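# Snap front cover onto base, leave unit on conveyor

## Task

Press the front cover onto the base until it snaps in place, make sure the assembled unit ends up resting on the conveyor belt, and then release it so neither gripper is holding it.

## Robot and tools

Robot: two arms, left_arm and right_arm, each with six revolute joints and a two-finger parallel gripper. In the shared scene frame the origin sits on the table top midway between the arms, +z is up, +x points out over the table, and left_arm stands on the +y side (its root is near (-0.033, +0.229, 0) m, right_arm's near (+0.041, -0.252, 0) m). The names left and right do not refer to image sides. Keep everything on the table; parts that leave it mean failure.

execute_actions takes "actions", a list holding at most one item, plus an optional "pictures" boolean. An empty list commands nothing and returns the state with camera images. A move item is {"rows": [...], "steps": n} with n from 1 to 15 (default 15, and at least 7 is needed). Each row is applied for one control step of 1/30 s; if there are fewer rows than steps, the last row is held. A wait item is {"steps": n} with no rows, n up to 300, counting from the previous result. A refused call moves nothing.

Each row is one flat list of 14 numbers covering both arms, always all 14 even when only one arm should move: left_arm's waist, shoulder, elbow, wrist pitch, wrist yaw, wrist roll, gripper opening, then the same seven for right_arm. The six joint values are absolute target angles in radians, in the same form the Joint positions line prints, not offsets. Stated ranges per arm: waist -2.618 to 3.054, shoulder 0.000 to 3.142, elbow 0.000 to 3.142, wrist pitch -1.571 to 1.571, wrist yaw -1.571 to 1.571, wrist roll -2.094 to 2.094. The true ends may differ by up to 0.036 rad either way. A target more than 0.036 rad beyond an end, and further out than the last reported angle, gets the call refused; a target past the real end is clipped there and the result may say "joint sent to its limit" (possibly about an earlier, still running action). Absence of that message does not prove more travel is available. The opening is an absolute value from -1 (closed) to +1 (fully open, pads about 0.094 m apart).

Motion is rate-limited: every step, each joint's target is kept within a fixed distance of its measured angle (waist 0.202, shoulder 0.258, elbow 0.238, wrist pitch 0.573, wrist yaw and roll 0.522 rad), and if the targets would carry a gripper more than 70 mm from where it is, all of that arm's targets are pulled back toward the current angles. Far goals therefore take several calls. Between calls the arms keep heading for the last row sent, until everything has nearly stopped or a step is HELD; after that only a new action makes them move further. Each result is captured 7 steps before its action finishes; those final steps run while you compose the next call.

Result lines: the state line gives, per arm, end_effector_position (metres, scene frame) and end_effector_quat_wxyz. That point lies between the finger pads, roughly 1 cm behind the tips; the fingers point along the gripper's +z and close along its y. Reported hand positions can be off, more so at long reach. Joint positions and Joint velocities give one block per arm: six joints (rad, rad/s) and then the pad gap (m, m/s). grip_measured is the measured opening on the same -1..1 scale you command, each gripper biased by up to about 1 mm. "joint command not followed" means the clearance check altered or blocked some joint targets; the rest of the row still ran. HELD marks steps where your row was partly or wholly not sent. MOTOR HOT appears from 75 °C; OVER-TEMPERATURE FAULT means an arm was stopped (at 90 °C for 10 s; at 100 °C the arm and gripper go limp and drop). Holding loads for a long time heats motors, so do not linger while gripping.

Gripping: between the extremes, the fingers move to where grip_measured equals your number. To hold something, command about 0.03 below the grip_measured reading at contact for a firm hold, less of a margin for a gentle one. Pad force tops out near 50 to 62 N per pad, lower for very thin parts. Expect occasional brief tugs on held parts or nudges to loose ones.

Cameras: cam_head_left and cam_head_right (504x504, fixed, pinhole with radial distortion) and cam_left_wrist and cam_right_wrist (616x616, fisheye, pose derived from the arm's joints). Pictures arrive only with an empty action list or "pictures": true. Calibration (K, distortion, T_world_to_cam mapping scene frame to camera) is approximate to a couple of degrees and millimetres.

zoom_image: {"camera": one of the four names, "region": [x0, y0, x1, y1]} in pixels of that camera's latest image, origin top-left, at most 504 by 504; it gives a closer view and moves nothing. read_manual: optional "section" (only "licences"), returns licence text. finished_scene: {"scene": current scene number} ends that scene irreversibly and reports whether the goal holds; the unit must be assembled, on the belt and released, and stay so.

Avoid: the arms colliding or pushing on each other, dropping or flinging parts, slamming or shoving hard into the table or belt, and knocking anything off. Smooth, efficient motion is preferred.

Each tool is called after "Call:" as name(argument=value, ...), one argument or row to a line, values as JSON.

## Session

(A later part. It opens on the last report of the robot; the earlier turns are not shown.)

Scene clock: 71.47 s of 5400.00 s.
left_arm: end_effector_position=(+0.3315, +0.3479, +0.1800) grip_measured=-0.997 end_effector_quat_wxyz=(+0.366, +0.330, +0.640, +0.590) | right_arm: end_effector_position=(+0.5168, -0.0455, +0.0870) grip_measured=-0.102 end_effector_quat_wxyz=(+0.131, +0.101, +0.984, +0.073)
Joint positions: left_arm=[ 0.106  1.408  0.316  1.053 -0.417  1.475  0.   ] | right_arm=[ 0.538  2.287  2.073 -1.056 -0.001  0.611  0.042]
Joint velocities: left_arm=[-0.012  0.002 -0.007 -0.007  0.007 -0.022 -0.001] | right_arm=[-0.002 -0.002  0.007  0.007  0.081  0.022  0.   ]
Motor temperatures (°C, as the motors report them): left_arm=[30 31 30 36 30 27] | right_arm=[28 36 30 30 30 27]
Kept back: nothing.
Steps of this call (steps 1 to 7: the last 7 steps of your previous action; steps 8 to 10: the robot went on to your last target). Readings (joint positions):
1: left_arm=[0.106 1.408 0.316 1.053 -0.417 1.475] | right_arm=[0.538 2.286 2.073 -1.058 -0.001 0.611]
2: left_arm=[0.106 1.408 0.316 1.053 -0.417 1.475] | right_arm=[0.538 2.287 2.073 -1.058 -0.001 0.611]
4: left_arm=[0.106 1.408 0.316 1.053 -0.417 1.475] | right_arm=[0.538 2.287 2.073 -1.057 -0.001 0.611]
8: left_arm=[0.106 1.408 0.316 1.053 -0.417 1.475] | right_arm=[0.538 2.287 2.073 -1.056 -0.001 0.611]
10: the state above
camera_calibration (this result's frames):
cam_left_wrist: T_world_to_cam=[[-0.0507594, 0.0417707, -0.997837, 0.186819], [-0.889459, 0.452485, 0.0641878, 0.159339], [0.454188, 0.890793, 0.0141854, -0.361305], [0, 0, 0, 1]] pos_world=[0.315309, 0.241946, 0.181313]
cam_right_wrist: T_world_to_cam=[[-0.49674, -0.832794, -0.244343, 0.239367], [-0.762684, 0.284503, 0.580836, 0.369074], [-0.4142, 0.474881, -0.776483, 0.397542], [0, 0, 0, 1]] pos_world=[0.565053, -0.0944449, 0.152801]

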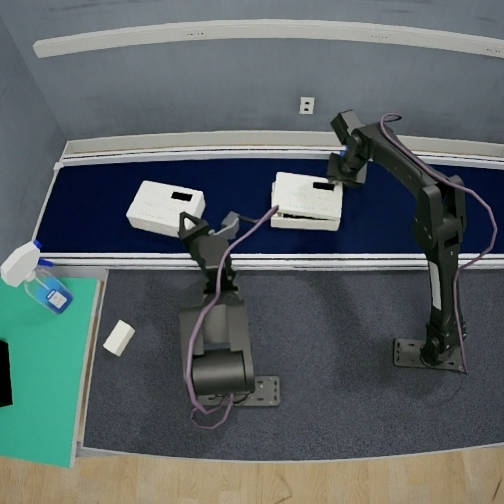

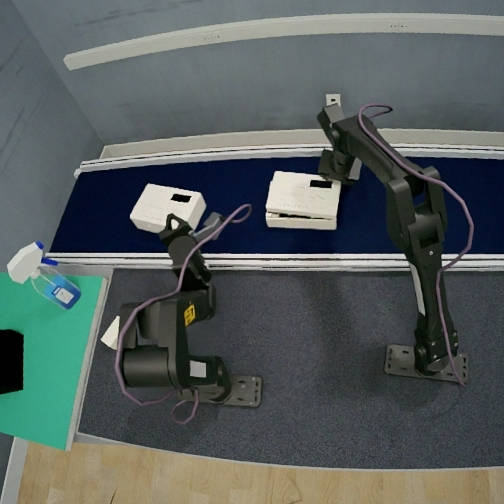

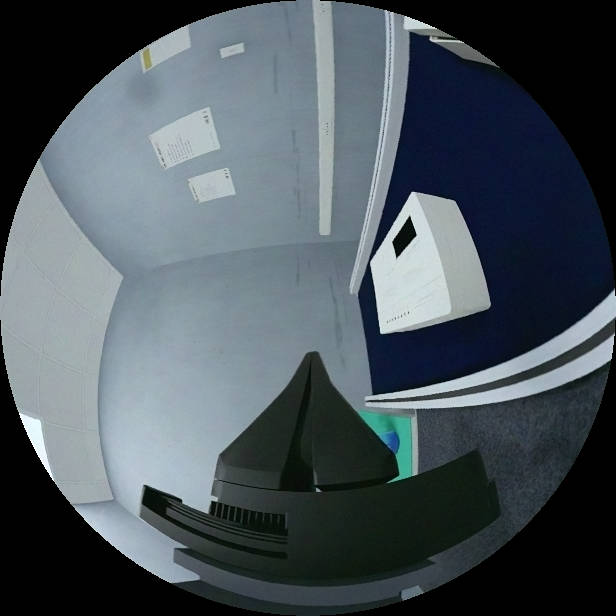

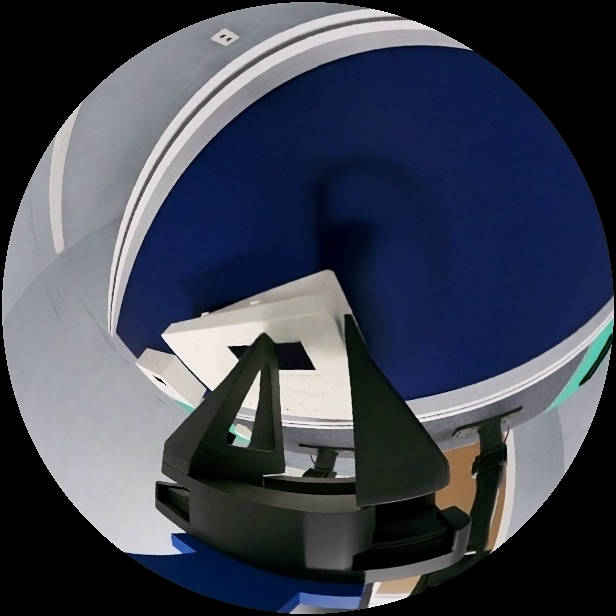

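Call:
execute_actions(
  actions=[
    {"rows":[[0.1,1.4,0.3,1.04,-0.41,1.475,-1,0.5,2.27,2.09,-1.13,0,0.56,-0.1]],"steps":15},
  ],
)

Call:
execute_actions(
  actions=[
    {"steps":10},
  ],
  pictures=true,
)

Scene clock: 72.00 s of 5400.00 s.
left_arm: end_effector_position=(+0.3315, +0.3479, +0.1800) grip_measured=-0.997 end_effector_quat_wxyz=(+0.366, +0.330, +0.640, +0.590) | right_arm: end_effector_position=(+0.5149, -0.0633, +0.0845) grip_measured=-0.101 end_effector_quat_wxyz=(+0.115, +0.101, +0.986, +0.065)
Joint positions: left_arm=[ 0.106  1.408  0.316  1.053 -0.417  1.475  0.   ] | right_arm=[ 0.504  2.287  2.073 -1.092 -0.009  0.579  0.042]
Joint velocities: left_arm=[ 0.012 -0.022  0.002  0.007  0.051  0.051  0.   ] | right_arm=[-0.032  0.007  0.007 -0.066 -0.022 -0.037 -0.001]
Motor temperatures (°C, as the motors report them): left_arm=[30 31 30 36 30 27] | right_arm=[28 36 30 30 30 27]
Steps of this call (steps 1 to 8: the robot went on to your last target; steps 9 to 16: the first 8 steps of this action). Readings (joint positions):
9: left_arm=[0.106 1.408 0.316 1.053 -0.417 1.475] | right_arm=[0.536 2.287 2.073 -1.060 -0.002 0.605]
10: left_arm=[0.106 1.408 0.316 1.053 -0.417 1.475] | right_arm=[0.533 2.287 2.073 -1.070 -0.002 0.598]
12: left_arm=[0.106 1.408 0.316 1.053 -0.417 1.475] | right_arm=[0.521 2.287 2.073 -1.085 -0.004 0.589]
16: the state above

Scene clock: 72.33 s of 5400.00 s.
left_arm: end_effector_position=(+0.3315, +0.3479, +0.1800) grip_measured=-0.997 end_effector_quat_wxyz=(+0.366, +0.330, +0.640, +0.590) | right_arm: end_effector_position=(+0.5150, -0.0633, +0.0845) grip_measured=-0.101 end_effector_quat_wxyz=(+0.115, +0.099, +0.986, +0.065)
Joint positions: left_arm=[ 0.106  1.408  0.316  1.053 -0.417  1.475  0.   ] | right_arm=[ 0.504  2.287  2.073 -1.092 -0.01   0.574  0.042]
Joint velocities: left_arm=[ 0.007  0.012  0.012  0.022  0.037 -0.007  0.001] | right_arm=[-0.007 -0.017  0.002  0.051  0.066  0.037 -0.   ]
Motor temperatures (°C, as the motors report them): left_arm=[30 31 30 36 30 27] | right_arm=[28 36 30 30 30 27]
Kept back: nothing.
Steps of this call (steps 1 to 7: the last 7 steps of your previous action; steps 8 to 10: the robot went on to your last target). Readings (joint positions):
1: left_arm=[0.106 1.408 0.316 1.053 -0.417 1.475] | right_arm=[0.504 2.287 2.073 -1.092 -0.010 0.578]
2: left_arm=[0.106 1.408 0.316 1.053 -0.417 1.475] | right_arm=[0.504 2.287 2.073 -1.092 -0.010 0.577]
4: left_arm=[0.106 1.408 0.316 1.053 -0.417 1.475] | right_arm=[0.504 2.287 2.073 -1.092 -0.010 0.576]
8: left_arm=[0.106 1.408 0.316 1.053 -0.417 1.475] | right_arm=[0.504 2.287 2.073 -1.092 -0.010 0.575]
10: the state above
camera_calibration (this result's frames):
cam_left_wrist: T_world_to_cam=[[-0.0507594, 0.0417707, -0.997837, 0.186819], [-0.889459, 0.452485, 0.0641878, 0.159339], [0.454188, 0.890793, 0.0141854, -0.361305], [0, 0, 0, 1]] pos_world=[0.315309, 0.241946, 0.181313]
cam_right_wrist: T_world_to_cam=[[-0.50073, -0.838304, -0.215675, 0.222243], [-0.744731, 0.290228, 0.600952, 0.363614], [-0.441186, 0.461535, -0.769637, 0.415828], [0, 0, 0, 1]] pos_world=[0.565536, -0.111143, 0.149454]

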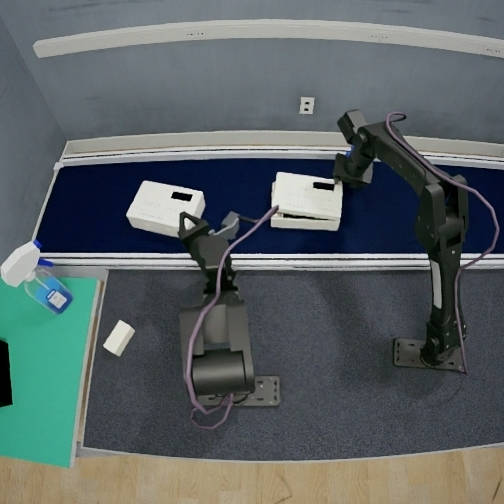

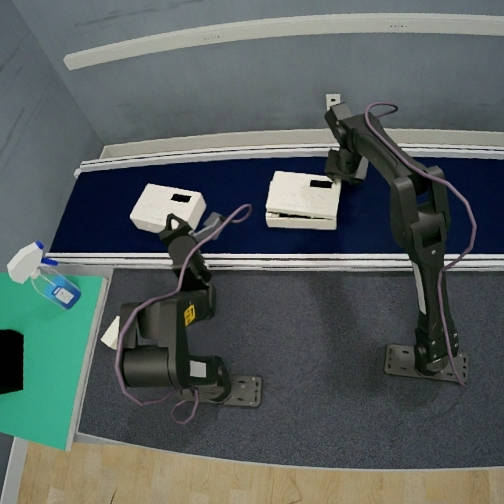

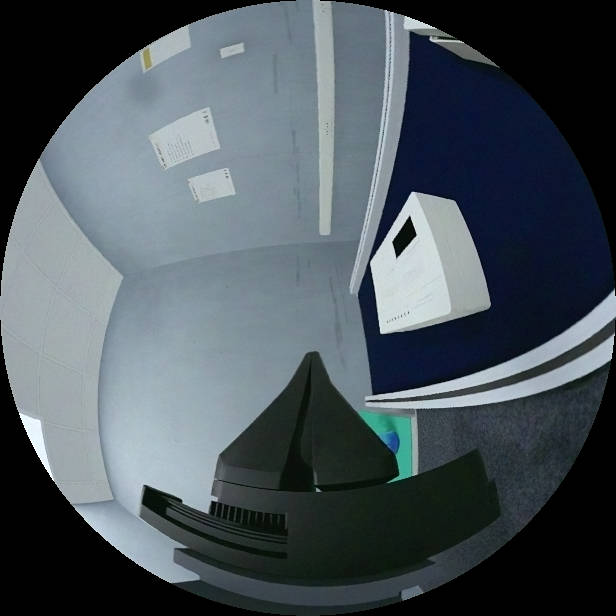

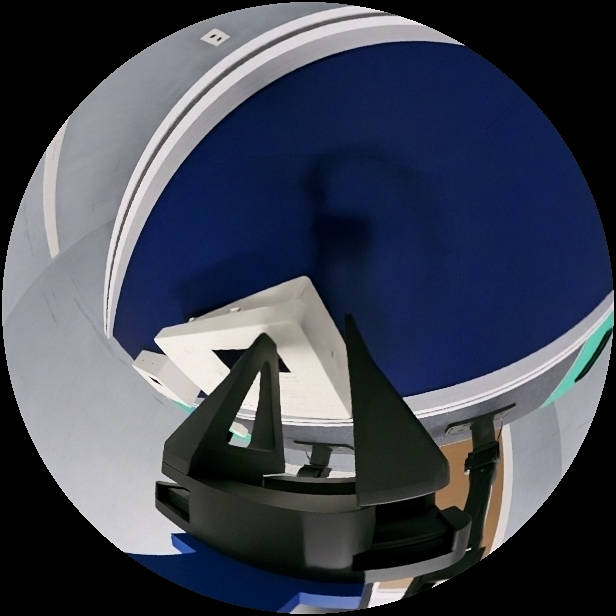

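Call:
execute_actions(
  actions=[
    {"rows":[[0.1,1.4,0.3,1.04,-0.41,1.475,-1,0.5,2.23,2.09,-1.11,0,0.6,-0.1],[0.1,1.4,0.3,1.04,-0.41,1.475,-1,0.5,2.23,2.09,-1.11,0,0.6,-0.1],[0.1,1.4,0.3,1.04,-0.41,1.475,-1,0.5,2.23,2.09,-1.11,0,0.6,-0.1],[0.1,1.4,0.3,1.04,-0.41,1.475,-1,0.555,2.23,2.09,-1.14,0,0.62,-0.1]],"steps":15},
  ],
)

Call:
execute_actions(
  actions=[
    {"rows":[[0.1,1.4,0.3,1.04,-0.41,1.475,-1,0.555,2.28,2.09,-1.13,0,0.62,-0.1]],"steps":15},
  ],
)

Call:
execute_actions(
  actions=[
    {"steps":10},
  ],
  pictures=true,
)

Call:
zoom_image(
  camera="cam_head_left",
  region=[260,150,380,250],
)

Scene clock: 73.30 s of 5400.00 s.
left_arm: end_effector_position=(+0.3315, +0.3479, +0.1800) grip_measured=-0.997 end_effector_quat_wxyz=(+0.366, +0.330, +0.640, +0.590) | right_arm: end_effector_position=(+0.5046, -0.0500, +0.0961) grip_measured=-0.101 end_effector_quat_wxyz=(+0.116, +0.096, +0.986, +0.068)
Joint positions: left_arm=[ 0.106  1.408  0.316  1.053 -0.417  1.475  0.   ] | right_arm=[ 0.537  2.261  2.073 -1.114 -0.006  0.601  0.042]
Joint velocities: left_arm=[-0.012  0.007 -0.017 -0.051 -0.007 -0.022 -0.   ] | right_arm=[ 0.276 -0.046  0.007 -0.066 -0.095  0.11   0.   ]
Motor temperatures (°C, as the motors report them): left_arm=[30 31 30 36 30 27] | right_arm=[28 36 30 30 30 27]
Steps of this call (steps 1 to 15: the robot went on to your last target; steps 16 to 21: nothing new was sent; steps 22 to 29: the first 8 steps of this action). Readings (joint positions):
22: left_arm=[0.106 1.408 0.316 1.053 -0.417 1.475] | right_arm=[0.504 2.284 2.073 -1.092 -0.010 0.577]
23: left_arm=[0.106 1.408 0.316 1.053 -0.417 1.475] | right_arm=[0.504 2.282 2.073 -1.095 -0.010 0.580]
25: left_arm=[0.106 1.408 0.316 1.053 -0.417 1.475] | right_arm=[0.507 2.274 2.073 -1.099 -0.008 0.587]
29: the state above

Scene clock: 73.80 s of 5400.00 s.
left_arm: end_effector_position=(+0.3315, +0.3479, +0.1800) grip_measured=-0.997 end_effector_quat_wxyz=(+0.366, +0.330, +0.640, +0.590) | right_arm: end_effector_position=(+0.4972, -0.0407, +0.0853) grip_measured=-0.101 end_effector_quat_wxyz=(+0.102, +0.090, +0.989, +0.062)
Joint positions: left_arm=[ 0.106  1.408  0.316  1.053 -0.417  1.475  0.   ] | right_arm=[ 0.56   2.282  2.073 -1.123 -0.006  0.611  0.042]
Joint velocities: left_arm=[ 0.007 -0.017 -0.007 -0.066  0.051  0.037  0.001] | right_arm=[-0.007  0.022  0.012 -0.051 -0.037  0.007  0.   ]
Motor temperatures (°C, as the motors report them): left_arm=[30 31 30 36 30 27] | right_arm=[28 36 30 30 30 27]
Steps of this call (steps 1 to 7: the last 7 steps of your previous action; steps 8 to 15: the first 8 steps of this action). Readings (joint positions):
8: left_arm=[0.106 1.408 0.316 1.053 -0.417 1.475] | right_arm=[0.560 2.261 2.073 -1.123 -0.006 0.609]
9: left_arm=[0.106 1.408 0.316 1.053 -0.417 1.475] | right_arm=[0.560 2.263 2.073 -1.123 -0.006 0.609]
11: left_arm=[0.106 1.408 0.316 1.053 -0.417 1.475] | right_arm=[0.560 2.270 2.073 -1.123 -0.006 0.610]
15: the state above

Scene clock: 74.13 s of 5400.00 s.
left_arm: end_effector_position=(+0.3315, +0.3479, +0.1800) grip_measured=-0.997 end_effector_quat_wxyz=(+0.366, +0.330, +0.640, +0.590) | right_arm: end_effector_position=(+0.4972, -0.0407, +0.0853) grip_measured=-0.101 end_effector_quat_wxyz=(+0.102, +0.090, +0.989, +0.062)
Joint positions: left_arm=[ 0.106  1.408  0.316  1.053 -0.417  1.475  0.   ] | right_arm=[ 0.56   2.282  2.073 -1.123 -0.006  0.611  0.042]
Joint velocities: left_arm=[-0.002  0.007  0.002  0.022  0.051  0.007  0.001] | right_arm=[ 0.007 -0.007  0.002  0.037 -0.037 -0.037 -0.001]
Motor temperatures (°C, as the motors report them): left_arm=[30 30 30 36 30 27] | right_arm=[28 36 30 30 30 27]
Kept back: nothing.
Steps of this call (steps 1 to 7: the last 7 steps of your previous action; steps 8 to 10: the robot went on to your last target). Readings (joint positions):
1: left_arm=[0.106 1.408 0.316 1.053 -0.417 1.475] | right_arm=[0.560 2.282 2.073 -1.123 -0.006 0.611]
2: left_arm=[0.106 1.408 0.316 1.053 -0.417 1.475] | right_arm=[0.560 2.282 2.073 -1.123 -0.006 0.611]
4: left_arm=[0.106 1.408 0.316 1.053 -0.417 1.475] | right_arm=[0.560 2.282 2.073 -1.123 -0.006 0.611]
8: left_arm=[0.106 1.408 0.316 1.053 -0.417 1.475] | right_arm=[0.560 2.282 2.073 -1.123 -0.006 0.611]
10: the state above
camera_calibration (this result's frames):
cam_left_wrist: T_world_to_cam=[[-0.0507594, 0.0417707, -0.997837, 0.186819], [-0.889459, 0.452485, 0.0641878, 0.159339], [0.454188, 0.890793, 0.0141854, -0.361305], [0, 0, 0, 1]] pos_world=[0.315309, 0.241946, 0.181313]
cam_right_wrist: T_world_to_cam=[[-0.489467, -0.849069, -0.198755, 0.22507], [-0.734447, 0.278519, 0.618882, 0.336197], [-0.470117, 0.448897, -0.759922, 0.411235], [0, 0, 0, 1]] pos_world=[0.550411, -0.087139, 0.149174]

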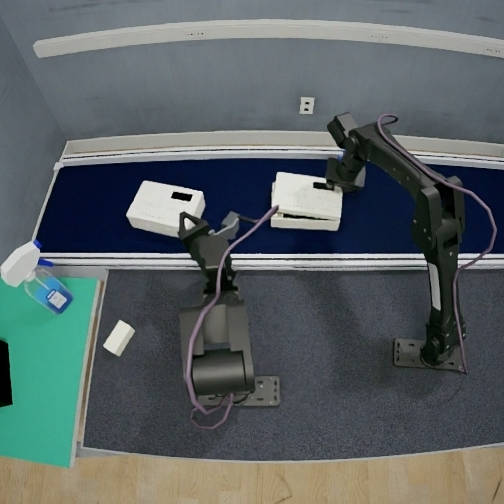

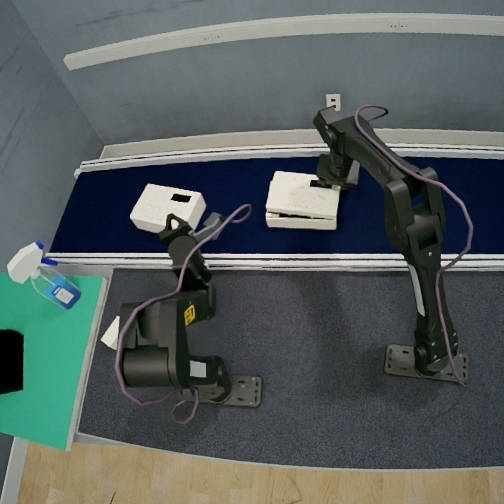

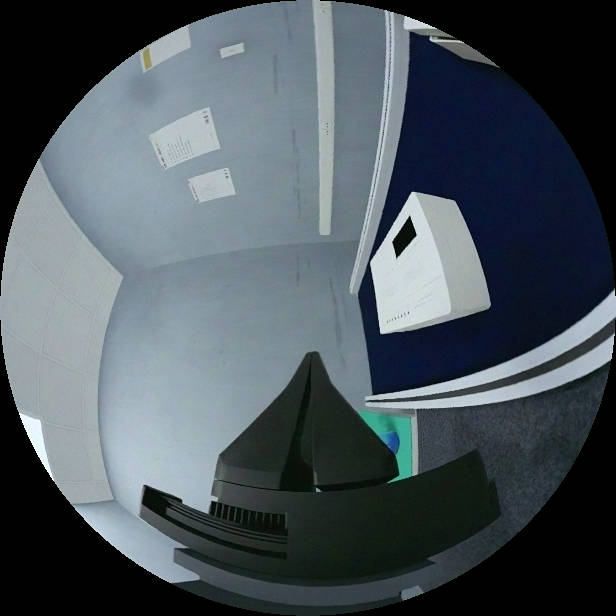

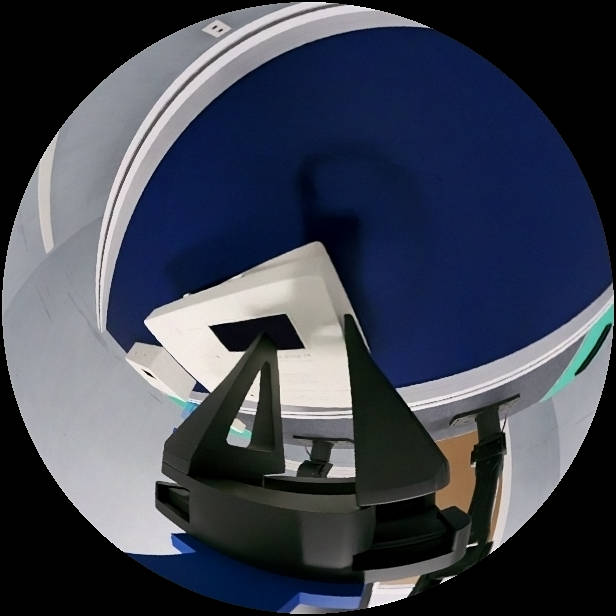

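Region (260, 150, 380, 250) of cam_head_left's 504x504 image, scaled by 4.200, with more detail than that image has.

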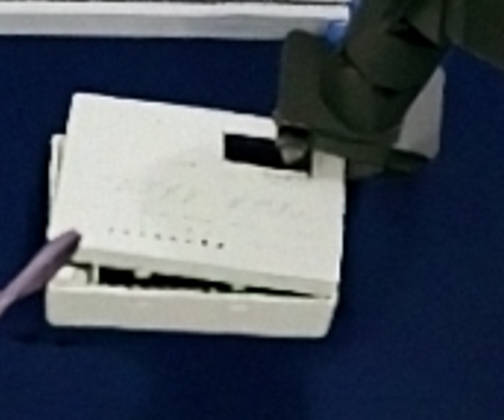

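Call:
execute_actions(
  actions=[
    {"rows":[[0.1,1.4,0.3,1.04,-0.41,1.475,-1,0.545,2.27,2.09,-1.075,0,0.62,-0.1],[0.1,1.4,0.3,1.04,-0.41,1.475,-1,0.545,2.27,2.09,-1.075,0,0.62,-0.1],[0.1,1.4,0.3,1.04,-0.41,1.475,-1,0.545,2.27,2.09,-1.075,0,0.62,-0.1],[0.1,1.4,0.3,1.04,-0.41,1.475,-1,0.545,2.27,2.09,-1.075,0,0.62,-0.1],[0.1,1.4,0.3,1.04,-0.41,1.475,-1,0.545,2.305,2.09,-1.075,0,0.62,-0.1]],"steps":15},
  ],
)

Call:
execute_actions(
  actions=[
    {"rows":[[0.1,1.4,0.3,1.04,-0.41,1.475,-1,0.545,2.305,2.09,-1.075,0,0.62,-0.6]],"steps":15},
  ],
)

Call:
execute_actions(
  actions=[
    {"rows":[[0.1,1.4,0.3,1.04,-0.41,1.475,-1,0.545,2.24,2.09,-1.1,0,0.62,-0.6]],"steps":15},
  ],
)

Call:
execute_actions(
  actions=[
    {"steps":10},
  ],
  pictures=true,
)

Call:
zoom_image(
  camera="cam_head_left",
  region=[260,150,380,250],
)

Scene clock: 74.87 s of 5400.00 s.
left_arm: end_effector_position=(+0.3315, +0.3479, +0.1800) grip_measured=-0.997 end_effector_quat_wxyz=(+0.366, +0.330, +0.640, +0.590) | right_arm: end_effector_position=(+0.5052, -0.0413, +0.0846) grip_measured=-0.101 end_effector_quat_wxyz=(+0.112, +0.094, +0.987, +0.068)
Joint positions: left_arm=[ 0.106  1.408  0.316  1.053 -0.417  1.475  0.   ] | right_arm=[ 0.552  2.287  2.073 -1.094 -0.008  0.611  0.042]
Joint velocities: left_arm=[-0.002  0.002 -0.012  0.066 -0.007  0.066  0.   ] | right_arm=[-0.002  0.002 -0.012  0.037  0.037  0.051 -0.   ]
Motor temperatures (°C, as the motors report them): left_arm=[30 30 30 36 30 27] | right_arm=[28 36 30 30 30 27]
Steps of this call (steps 1 to 14: the robot went on to your last target; steps 15 to 22: the first 8 steps of this action). Readings (joint positions):
15: left_arm=[0.106 1.408 0.316 1.053 -0.417 1.475] | right_arm=[0.559 2.282 2.073 -1.121 -0.006 0.611]
16: left_arm=[0.106 1.408 0.316 1.053 -0.417 1.475] | right_arm=[0.559 2.282 2.073 -1.116 -0.006 0.611]
18: left_arm=[0.106 1.408 0.316 1.053 -0.417 1.475] | right_arm=[0.556 2.282 2.073 -1.106 -0.006 0.611]
22: the state above

Scene clock: 75.37 s of 5400.00 s.
left_arm: end_effector_position=(+0.3315, +0.3479, +0.1800) grip_measured=-0.997 end_effector_quat_wxyz=(+0.366, +0.330, +0.640, +0.590) | right_arm: end_effector_position=(+0.5101, -0.0447, +0.0863) grip_measured=-0.598 end_effector_quat_wxyz=(+0.120, +0.098, +0.986, +0.068)
Joint positions: left_arm=[ 0.106  1.408  0.316  1.053 -0.417  1.475  0.   ] | right_arm=[ 0.545  2.287  2.077 -1.085 -0.     0.613  0.019]
Joint velocities: left_arm=[ 0.012 -0.002 -0.007 -0.066  0.007 -0.037  0.   ] | right_arm=[ 0.002 -0.007 -0.007 -0.022 -0.051 -0.066 -0.002]
Motor temperatures (°C, as the motors report them): left_arm=[30 30 30 36 30 27] | right_arm=[28 36 30 30 30 27]
Steps of this call (steps 1 to 7: the last 7 steps of your previous action; steps 8 to 15: the first 8 steps of this action). Readings (joint positions):
8: left_arm=[0.106 1.408 0.316 1.053 -0.417 1.475] | right_arm=[0.551 2.287 2.073 -1.089 -0.005 0.612]
9: left_arm=[0.106 1.408 0.316 1.053 -0.417 1.475] | right_arm=[0.549 2.287 2.076 -1.089 0.000 0.612]
11: left_arm=[0.106 1.408 0.316 1.053 -0.417 1.475] | right_arm=[0.545 2.287 2.077 -1.085 -0.000 0.613]
15: the state above

Scene clock: 75.87 s of 5400.00 s.
left_arm: end_effector_position=(+0.3315, +0.3479, +0.1800) grip_measured=-0.997 end_effector_quat_wxyz=(+0.366, +0.330, +0.640, +0.590) | right_arm: end_effector_position=(+0.5098, -0.0448, +0.0925) grip_measured=-0.598 end_effector_quat_wxyz=(+0.124, +0.098, +0.985, +0.070)
Joint positions: left_arm=[ 0.106  1.408  0.316  1.053 -0.417  1.475  0.   ] | right_arm=[ 0.545  2.274  2.077 -1.088 -0.     0.613  0.019]
Joint velocities: left_arm=[-0.002 -0.007 -0.012  0.007  0.022  0.037  0.001] | right_arm=[-0.007 -0.022  0.012 -0.007 -0.022 -0.095  0.001]
Motor temperatures (°C, as the motors report them): left_arm=[30 30 30 36 30 27] | right_arm=[28 37 30 30 30 27]
Steps of this call (steps 1 to 7: the last 7 steps of your previous action; steps 8 to 15: the first 8 steps of this action). Readings (joint positions):
8: left_arm=[0.106 1.408 0.316 1.053 -0.417 1.475] | right_arm=[0.545 2.285 2.077 -1.085 -0.000 0.613]
9: left_arm=[0.106 1.408 0.316 1.053 -0.417 1.475] | right_arm=[0.545 2.283 2.077 -1.086 -0.000 0.613]
11: left_arm=[0.106 1.408 0.316 1.053 -0.417 1.475] | right_arm=[0.545 2.280 2.077 -1.087 -0.000 0.613]
15: the state above

Scene clock: 76.20 s of 5400.00 s.
left_arm: end_effector_position=(+0.3315, +0.3479, +0.1800) grip_measured=-0.997 end_effector_quat_wxyz=(+0.366, +0.330, +0.640, +0.590) | right_arm: end_effector_position=(+0.5099, -0.0448, +0.0929) grip_measured=-0.598 end_effector_quat_wxyz=(+0.125, +0.098, +0.985, +0.070)
Joint positions: left_arm=[ 0.106  1.408  0.316  1.053 -0.417  1.475  0.   ] | right_arm=[ 0.545  2.273  2.077 -1.088 -0.     0.613  0.019]
Joint velocities: left_arm=[-0.007 -0.007 -0.002 -0.11   0.037  0.007 -0.   ] | right_arm=[-0.007 -0.012  0.002 -0.007 -0.081 -0.022 -0.001]
Motor temperatures (°C, as the motors report them): left_arm=[30 30 30 36 30 27] | right_arm=[28 37 30 30 30 27]
Kept back: nothing.
Steps of this call (steps 1 to 7: the last 7 steps of your previous action; steps 8 to 10: the robot went on to your last target). Readings (joint positions):
1: left_arm=[0.106 1.408 0.316 1.053 -0.417 1.475] | right_arm=[0.545 2.274 2.077 -1.088 -0.000 0.613]
2: left_arm=[0.106 1.408 0.316 1.053 -0.417 1.475] | right_arm=[0.545 2.273 2.077 -1.088 -0.000 0.613]
4: left_arm=[0.106 1.408 0.316 1.053 -0.417 1.475] | right_arm=[0.545 2.273 2.077 -1.088 -0.000 0.613]
8: left_arm=[0.106 1.408 0.316 1.053 -0.417 1.475] | right_arm=[0.545 2.273 2.077 -1.088 -0.000 0.613]
10: the state above
camera_calibration (this result's frames):
cam_left_wrist: T_world_to_cam=[[-0.0507594, 0.0417707, -0.997837, 0.186819], [-0.889459, 0.452485, 0.0641878, 0.159339], [0.454188, 0.890793, 0.0141854, -0.361305], [0, 0, 0, 1]] pos_world=[0.315309, 0.241946, 0.181313]
cam_right_wrist: T_world_to_cam=[[-0.494994, -0.836907, -0.233597, 0.235866], [-0.757197, 0.283614, 0.588401, 0.356598], [-0.426186, 0.468134, -0.77409, 0.404522], [0, 0, 0, 1]] pos_world=[0.559169, -0.0931091, 0.158411]

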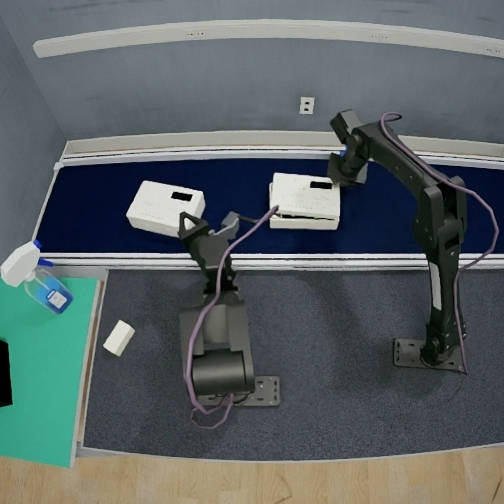

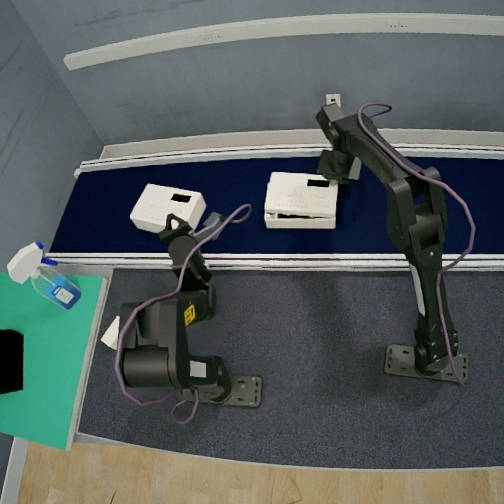

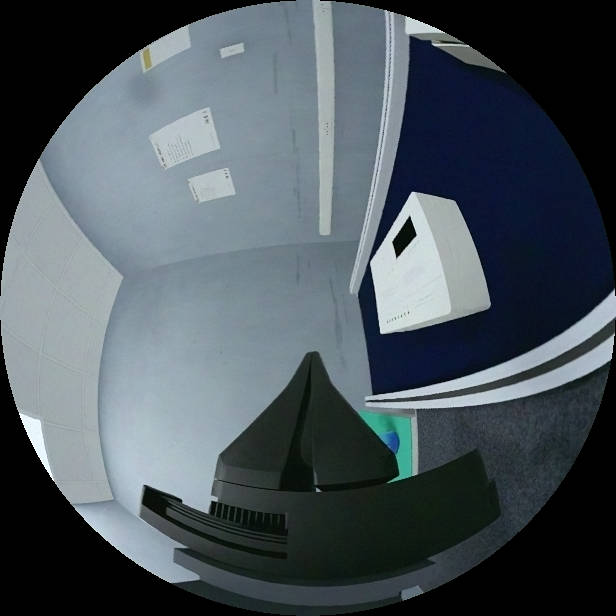

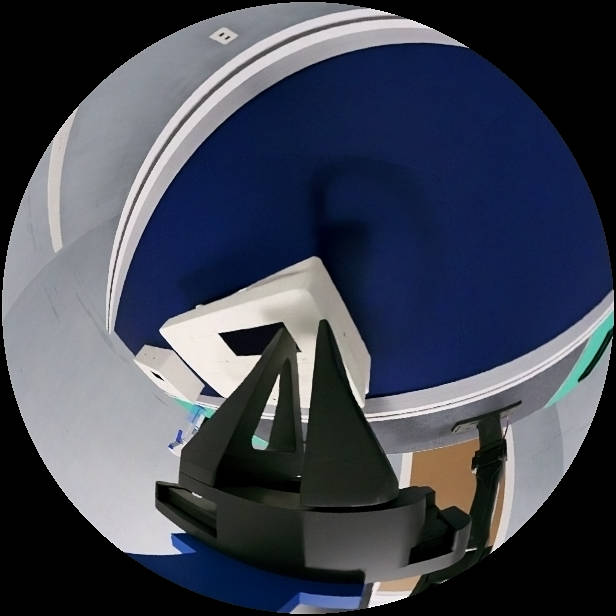

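Region (260, 150, 380, 250) of cam_head_left's 504x504 image, scaled by 4.200, with more detail than that image has.

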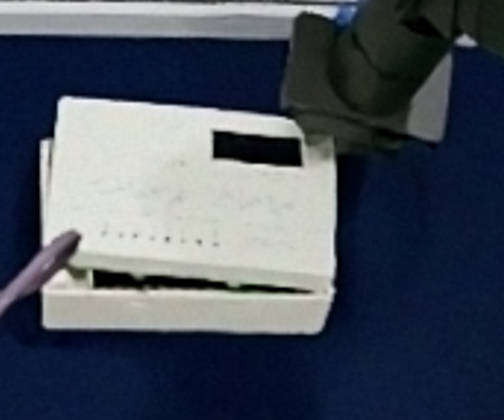

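Call:
execute_actions(
  actions=[
    {"rows":[[-0.2,1.5,0.35,1.0,-0.35,1.43,-0.2,0.545,2.15,2.05,-1.05,0,0.4,-1],[-0.3,1.6,0.4,1.0,-0.35,1.43,-0.2,0.5,2.05,1.95,-1.0,0,0.2,-1],[-0.4,1.7,0.45,1.0,-0.32,1.43,-0.2,0.45,2.0,1.9,-1.0,0,0,-1],[-0.5,1.8,0.5,0.98,-0.32,1.43,-0.2,0.35,1.97,1.75,-0.93,0,0,-1]],"steps":15},
  ],
)

Call:
execute_actions(
  actions=[
    {"rows":[[-0.532,1.89,0.58,0.96,-0.32,1.43,-0.2,0.35,1.97,1.75,-0.93,0,0,-1]],"steps":15},
  ],
)

Call:
execute_actions(
  actions=[
    {"rows":[[-0.532,1.922,0.618,0.955,-0.32,1.43,-0.2,0.35,1.97,1.75,-0.93,0,0,-1]],"steps":15},
  ],
)

Call:
execute_actions(
  actions=[
    {"steps":10},
  ],
  pictures=true,
)

Scene clock: 77.10 s of 5400.00 s.
left_arm: end_effector_position=(+0.3916, +0.1883, +0.1018) grip_measured=-0.202 end_effector_quat_wxyz=(+0.413, +0.511, +0.597, +0.461) | right_arm: end_effector_position=(+0.4925, -0.1301, +0.1296) grip_measured=-0.982 end_effector_quat_wxyz=(+0.169, -0.041, +0.984, +0.043)
Joint positions: left_arm=[-0.268  1.743  0.463  1.027 -0.372  1.453  0.038] | right_arm=[ 0.388  2.002  1.78  -0.997 -0.012  0.176  0.001]
Joint velocities: left_arm=[-1.614  0.857  0.242 -0.271  0.227 -0.037 -0.001] | right_arm=[-1.101 -0.525 -0.359  0.154  0.168 -1.136 -0.001]
Motor temperatures (°C, as the motors report them): left_arm=[30 30 30 36 30 27] | right_arm=[28 37 30 30 30 27]
Steps of this call (steps 1 to 15: the robot went on to your last target; steps 16 to 19: nothing new was sent; steps 20 to 27: the first 8 steps of this action). Readings (joint positions):
20: left_arm=[0.083 1.417 0.317 1.054 -0.425 1.470] | right_arm=[0.545 2.264 2.069 -1.081 -0.000 0.582]
21: left_arm=[0.034 1.444 0.328 1.056 -0.424 1.465] | right_arm=[0.542 2.236 2.031 -1.059 -0.001 0.519]
23: left_arm=[-0.068 1.550 0.379 1.053 -0.402 1.460] | right_arm=[0.521 2.150 1.929 -1.035 -0.009 0.381]
27: the state above

Scene clock: 77.60 s of 5400.00 s.
left_arm: end_effector_position=(+0.3835, +0.0640, +0.0681) grip_measured=-0.202 end_effector_quat_wxyz=(+0.450, +0.615, +0.529, +0.374) | right_arm: end_effector_position=(+0.5016, -0.1482, +0.1338) grip_measured=-0.982 end_effector_quat_wxyz=(+0.193, -0.099, +0.976, +0.021)
Joint positions: left_arm=[-0.522  1.878  0.559  0.978 -0.321  1.442  0.038] | right_arm=[ 0.351  1.982  1.754 -0.951  0.003  0.017  0.001]
Joint velocities: left_arm=[ 0.002  0.002  0.017 -0.11  -0.022 -0.007  0.   ] | right_arm=[ 0.012  0.012 -0.002 -0.022  0.051 -0.022 -0.   ]
Motor temperatures (°C, as the motors report them): left_arm=[30 30 30 36 30 27] | right_arm=[28 37 30 30 30 27]
Steps of this call (steps 1 to 7: the last 7 steps of your previous action; steps 8 to 15: the first 8 steps of this action). Readings (joint positions):
8: left_arm=[-0.517 1.806 0.485 0.989 -0.321 1.444] | right_arm=[0.333 1.982 1.754 -0.956 0.007 0.039]
9: left_arm=[-0.518 1.830 0.511 0.987 -0.321 1.444] | right_arm=[0.340 1.982 1.754 -0.956 0.006 0.033]
11: left_arm=[-0.521 1.868 0.551 0.984 -0.321 1.443] | right_arm=[0.349 1.982 1.754 -0.954 0.004 0.025]
15: the state above

Scene clock: 78.10 s of 5400.00 s.
left_arm: end_effector_position=(+0.3913, +0.0597, +0.0666) grip_measured=-0.202 end_effector_quat_wxyz=(+0.450, +0.615, +0.529, +0.374) | right_arm: end_effector_position=(+0.5019, -0.1482, +0.1339) grip_measured=-0.982 end_effector_quat_wxyz=(+0.194, -0.102, +0.975, +0.021)
Joint positions: left_arm=[-0.522  1.907  0.595  0.972 -0.321  1.442  0.038] | right_arm=[ 0.351  1.982  1.754 -0.95   0.003  0.011  0.001]
Joint velocities: left_arm=[ 0.002  0.007 -0.002  0.007  0.007 -0.022  0.   ] | right_arm=[ 0.017  0.012  0.012 -0.037  0.007  0.081 -0.   ]
Motor temperatures (°C, as the motors report them): left_arm=[30 31 30 36 30 27] | right_arm=[28 37 30 30 30 27]
Steps of this call (steps 1 to 7: the last 7 steps of your previous action; steps 8 to 15: the first 8 steps of this action). Readings (joint positions):
8: left_arm=[-0.522 1.881 0.564 0.975 -0.321 1.442] | right_arm=[0.351 1.982 1.754 -0.950 0.003 0.012]
9: left_arm=[-0.522 1.890 0.575 0.974 -0.321 1.442] | right_arm=[0.351 1.982 1.754 -0.950 0.003 0.012]
11: left_arm=[-0.522 1.904 0.592 0.973 -0.321 1.442] | right_arm=[0.351 1.982 1.754 -0.950 0.003 0.011]
15: the state above

Scene clock: 78.43 s of 5400.00 s.
left_arm: end_effector_position=(+0.3912, +0.0597, +0.0663) grip_measured=-0.202 end_effector_quat_wxyz=(+0.449, +0.615, +0.529, +0.373) | right_arm: end_effector_position=(+0.5019, -0.1482, +0.1339) grip_measured=-0.982 end_effector_quat_wxyz=(+0.194, -0.102, +0.975, +0.021)
Joint positions: left_arm=[-0.522  1.907  0.595  0.971 -0.321  1.442  0.038] | right_arm=[ 0.351  1.982  1.754 -0.95   0.003  0.011  0.001]
Joint velocities: left_arm=[-0.012  0.022 -0.017 -0.007 -0.037  0.037  0.   ] | right_arm=[ 0.002  0.007 -0.022  0.022  0.022 -0.051 -0.001]
Motor temperatures (°C, as the motors report them): left_arm=[30 31 30 36 30 27] | right_arm=[28 37 30 30 30 27]
Kept back: nothing.
Steps of this call (steps 1 to 7: the last 7 steps of your previous action; steps 8 to 10: the robot went on to your last target). Readings (joint positions):
1: left_arm=[-0.522 1.907 0.595 0.972 -0.321 1.442] | right_arm=[0.351 1.982 1.754 -0.950 0.003 0.011]
2: left_arm=[-0.522 1.907 0.595 0.972 -0.321 1.442] | right_arm=[0.351 1.982 1.754 -0.950 0.003 0.011]
4: left_arm=[-0.522 1.907 0.595 0.971 -0.321 1.442] | right_arm=[0.351 1.982 1.754 -0.950 0.003 0.011]
8: left_arm=[-0.522 1.907 0.595 0.971 -0.321 1.442] | right_arm=[0.351 1.982 1.754 -0.950 0.003 0.011]
10: the state above
camera_calibration (this result's frames):
cam_left_wrist: T_world_to_cam=[[-0.276705, 0.172589, -0.945329, 0.165537], [-0.32808, 0.907664, 0.261744, 0.0902589], [0.903215, 0.382569, -0.194532, -0.261521], [0, 0, 0, 1]] pos_world=[0.311627, -0.0104447, 0.0819885]
cam_right_wrist: T_world_to_cam=[[-0.119658, -0.983691, -0.13429, -0.0684725], [-0.902567, 0.0514338, 0.427467, 0.415823], [-0.413588, 0.172356, -0.894001, 0.447216], [0, 0, 0, 1]] pos_world=[0.552079, -0.165823, 0.212866]

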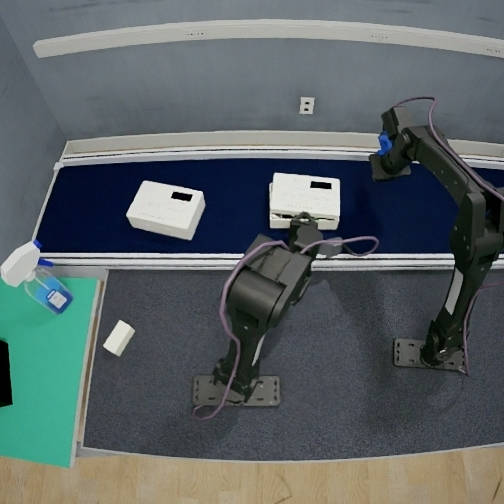

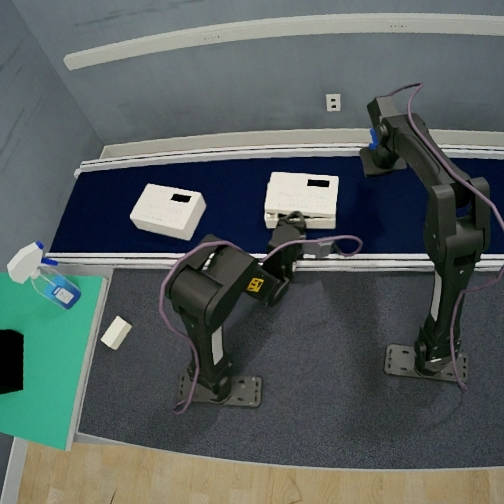

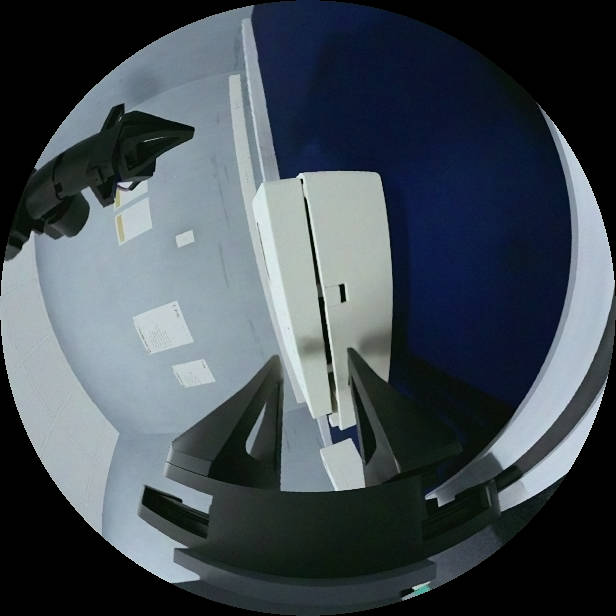

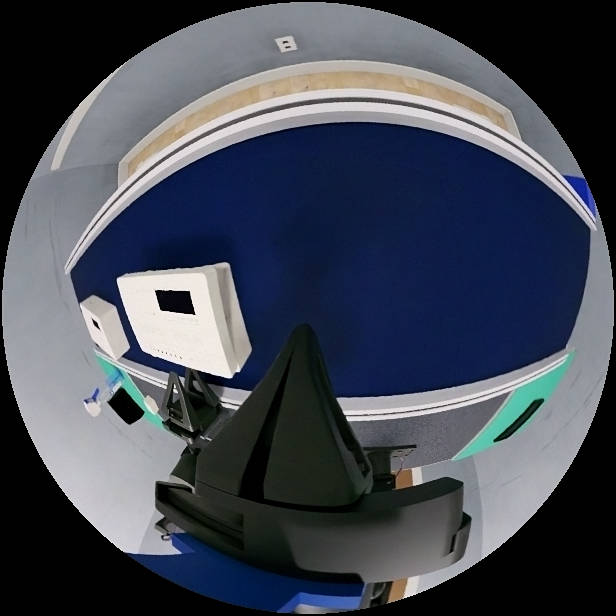

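Call:
execute_actions(
  actions=[
    {"rows":[[-0.532,1.89,0.618,1.0,-0.32,1.43,-0.2,0.45,2.05,1.95,-0.9,0,0,-1],[-0.532,1.89,0.618,1.0,-0.32,1.43,-0.2,0.55,2.1,2.06,-0.87,0,0,-1],[-0.532,1.89,0.618,1.0,-0.32,1.43,-0.2,0.65,2.15,2.06,-0.87,0,0,-1],[-0.532,1.89,0.618,1.0,-0.32,1.43,-0.2,0.72,2.19,2.06,-0.87,0,0,-1]],"steps":15},
  ],
)

Call:
execute_actions(
  actions=[
    {"rows":[[-0.532,1.89,0.618,1.0,-0.32,1.43,-0.2,0.72,2.26,2.06,-0.87,0,0,-1]],"steps":15},
  ],
)

Call:
execute_actions(
  actions=[
    {"rows":[[-0.532,1.89,0.618,1.0,-0.32,1.43,-0.2,0.72,2.31,2.05,-0.87,0,0,-1]],"steps":15},
  ],
)

Call:
execute_actions(
  actions=[
    {"steps":10},
  ],
  pictures=true,
)

Scene clock: 80.80 s of 5400.00 s.
left_arm: end_effector_position=(+0.3928, +0.0588, +0.0717) grip_measured=-0.202 end_effector_quat_wxyz=(+0.458, +0.608, +0.527, +0.377) | right_arm: end_effector_position=(+0.5302, -0.0196, +0.1509) grip_measured=-0.982 end_effector_quat_wxyz=(+0.259, -0.206, +0.942, +0.053)
Joint positions: left_arm=[-0.522  1.907  0.595  0.995 -0.321  1.441  0.038] | right_arm=[ 0.577  2.149  2.008 -0.895  0.014  0.011  0.001]
Joint velocities: left_arm=[-0.017 -0.007 -0.007 -0.007 -0.007 -0.051 -0.001] | right_arm=[ 1.189  0.452  0.276  0.198  0.037  0.037 -0.001]
Motor temperatures (°C, as the motors report them): left_arm=[30 31 31 37 30 27] | right_arm=[28 37 30 30 30 27]
Steps of this call (steps 1 to 15: the robot went on to your last target; steps 16 to 63: nothing new was sent; steps 64 to 71: the first 8 steps of this action). Readings (joint positions):
64: left_arm=[-0.522 1.907 0.595 0.974 -0.321 1.442] | right_arm=[0.358 1.995 1.783 -0.969 0.006 0.011]
65: left_arm=[-0.522 1.907 0.595 0.977 -0.321 1.442] | right_arm=[0.372 2.020 1.832 -0.974 0.011 0.011]
67: left_arm=[-0.522 1.907 0.595 0.987 -0.321 1.441] | right_arm=[0.424 2.071 1.921 -0.947 0.014 0.011]
71: the state above

Scene clock: 81.30 s of 5400.00 s.
left_arm: end_effector_position=(+0.3931, +0.0587, +0.0727) grip_measured=-0.202 end_effector_quat_wxyz=(+0.460, +0.607, +0.527, +0.377) | right_arm: end_effector_position=(+0.5018, +0.0562, +0.1040) grip_measured=-0.982 end_effector_quat_wxyz=(+0.223, -0.277, +0.932, +0.072)
Joint positions: left_arm=[-0.522  1.907  0.595  0.999 -0.321  1.441  0.038] | right_arm=[ 0.716  2.267  2.043 -0.874 -0.008  0.009  0.001]
Joint velocities: left_arm=[-0.007  0.002  0.007  0.007 -0.11  -0.037 -0.001] | right_arm=[-0.115  0.149 -0.007 -0.022  0.022  0.007  0.   ]
Motor temperatures (°C, as the motors report them): left_arm=[30 31 31 37 30 27] | right_arm=[28 37 30 30 30 27]
Steps of this call (steps 1 to 7: the last 7 steps of your previous action; steps 8 to 15: the first 8 steps of this action). Readings (joint positions):
8: left_arm=[-0.522 1.907 0.595 0.999 -0.321 1.441] | right_arm=[0.773 2.211 2.032 -0.880 -0.013 0.009]
9: left_arm=[-0.522 1.907 0.595 0.999 -0.321 1.441] | right_arm=[0.766 2.217 2.039 -0.878 -0.013 0.009]
11: left_arm=[-0.522 1.907 0.595 0.999 -0.321 1.441] | right_arm=[0.747 2.235 2.043 -0.874 -0.013 0.009]
15: the state above

Scene clock: 81.80 s of 5400.00 s.
left_arm: end_effector_position=(+0.3931, +0.0587, +0.0728) grip_measured=-0.202 end_effector_quat_wxyz=(+0.460, +0.607, +0.526, +0.377) | right_arm: end_effector_position=(+0.5034, +0.0559, +0.0902) grip_measured=-0.982 end_effector_quat_wxyz=(+0.214, -0.276, +0.934, +0.068)
Joint positions: left_arm=[-0.522  1.907  0.595  1.    -0.321  1.441  0.038] | right_arm=[ 0.714  2.295  2.045 -0.867 -0.006  0.009  0.001]
Joint velocities: left_arm=[-0.007 -0.002 -0.002 -0.037 -0.007  0.007  0.001] | right_arm=[ 0.002 -0.007  0.002 -0.022  0.007  0.066  0.001]
Motor temperatures (°C, as the motors report them): left_arm=[30 31 31 37 30 27] | right_arm=[28 37 30 30 30 27]
Steps of this call (steps 1 to 7: the last 7 steps of your previous action; steps 8 to 15: the first 8 steps of this action). Readings (joint positions):
8: left_arm=[-0.522 1.907 0.595 1.000 -0.321 1.441] | right_arm=[0.714 2.276 2.043 -0.874 -0.006 0.009]
9: left_arm=[-0.522 1.907 0.595 1.000 -0.321 1.441] | right_arm=[0.714 2.279 2.043 -0.871 -0.006 0.009]
11: left_arm=[-0.522 1.907 0.595 1.000 -0.321 1.441] | right_arm=[0.714 2.291 2.043 -0.871 -0.006 0.009]
15: the state above

Scene clock: 82.13 s of 5400.00 s.
left_arm: end_effector_position=(+0.3931, +0.0587, +0.0728) grip_measured=-0.202 end_effector_quat_wxyz=(+0.460, +0.607, +0.526, +0.377) | right_arm: end_effector_position=(+0.5037, +0.0560, +0.0903) grip_measured=-0.982 end_effector_quat_wxyz=(+0.214, -0.276, +0.934, +0.068)
Joint positions: left_arm=[-0.522  1.907  0.595  1.    -0.321  1.441  0.038] | right_arm=[ 0.714  2.295  2.045 -0.866 -0.006  0.009  0.001]
Joint velocities: left_arm=[ 0.007 -0.007 -0.002  0.007  0.007  0.051  0.   ] | right_arm=[-0.007 -0.002  0.022 -0.022 -0.037 -0.022 -0.   ]
Motor temperatures (°C, as the motors report them): left_arm=[30 31 31 37 30 27] | right_arm=[28 37 30 30 30 27]
Kept back: nothing.
Steps of this call (steps 1 to 7: the last 7 steps of your previous action; steps 8 to 10: the robot went on to your last target). Readings (joint positions):
1: left_arm=[-0.522 1.907 0.595 1.000 -0.321 1.441] | right_arm=[0.714 2.295 2.045 -0.867 -0.006 0.009]
2: left_arm=[-0.522 1.907 0.595 1.000 -0.321 1.441] | right_arm=[0.714 2.295 2.045 -0.867 -0.006 0.009]
4: left_arm=[-0.522 1.907 0.595 1.000 -0.321 1.441] | right_arm=[0.714 2.295 2.045 -0.866 -0.006 0.009]
8: left_arm=[-0.522 1.907 0.595 1.000 -0.321 1.441] | right_arm=[0.714 2.295 2.045 -0.866 -0.006 0.009]
10: the state above
camera_calibration (this result's frames):
cam_left_wrist: T_world_to_cam=[[-0.25301, 0.159048, -0.954301, 0.164522], [-0.334456, 0.911198, 0.240537, 0.0940048], [0.907814, 0.38003, -0.177347, -0.264501], [0, 0, 0, 1]] pos_world=[0.313183, -0.0113058, 0.0874834]
cam_right_wrist: T_world_to_cam=[[0.249114, -0.954918, -0.161473, -0.058181], [-0.879489, -0.29287, 0.375136, 0.437985], [-0.405515, 0.0485617, -0.912798, 0.378359], [0, 0, 0, 1]] pos_world=[0.553127, 0.0543409, 0.171666]

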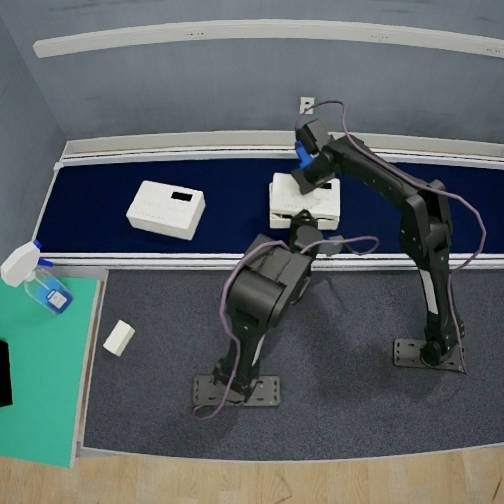

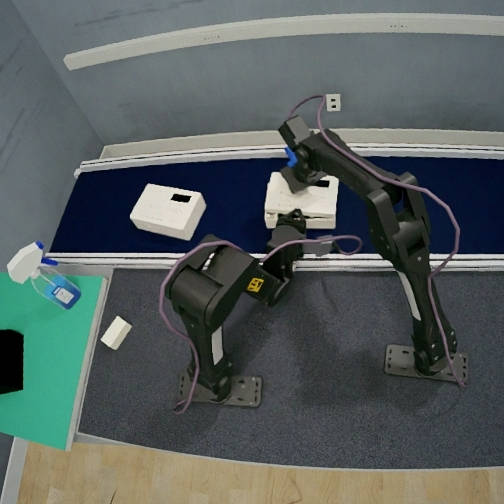

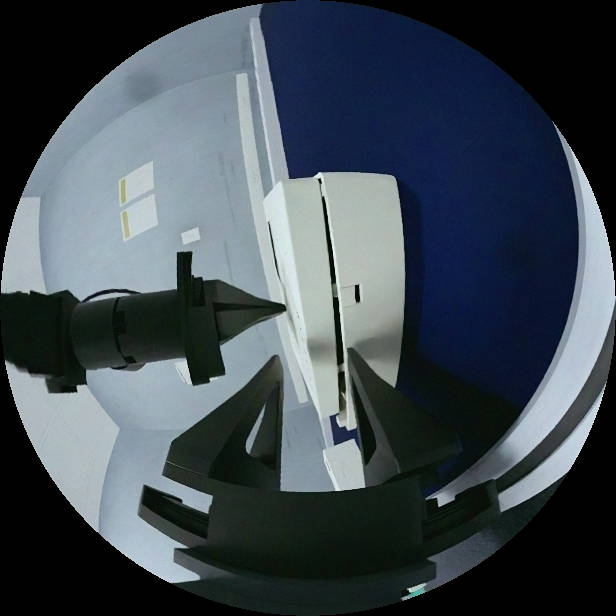

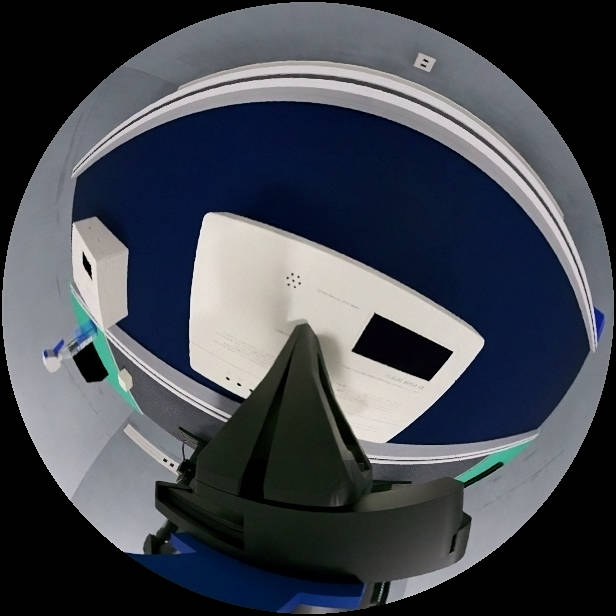

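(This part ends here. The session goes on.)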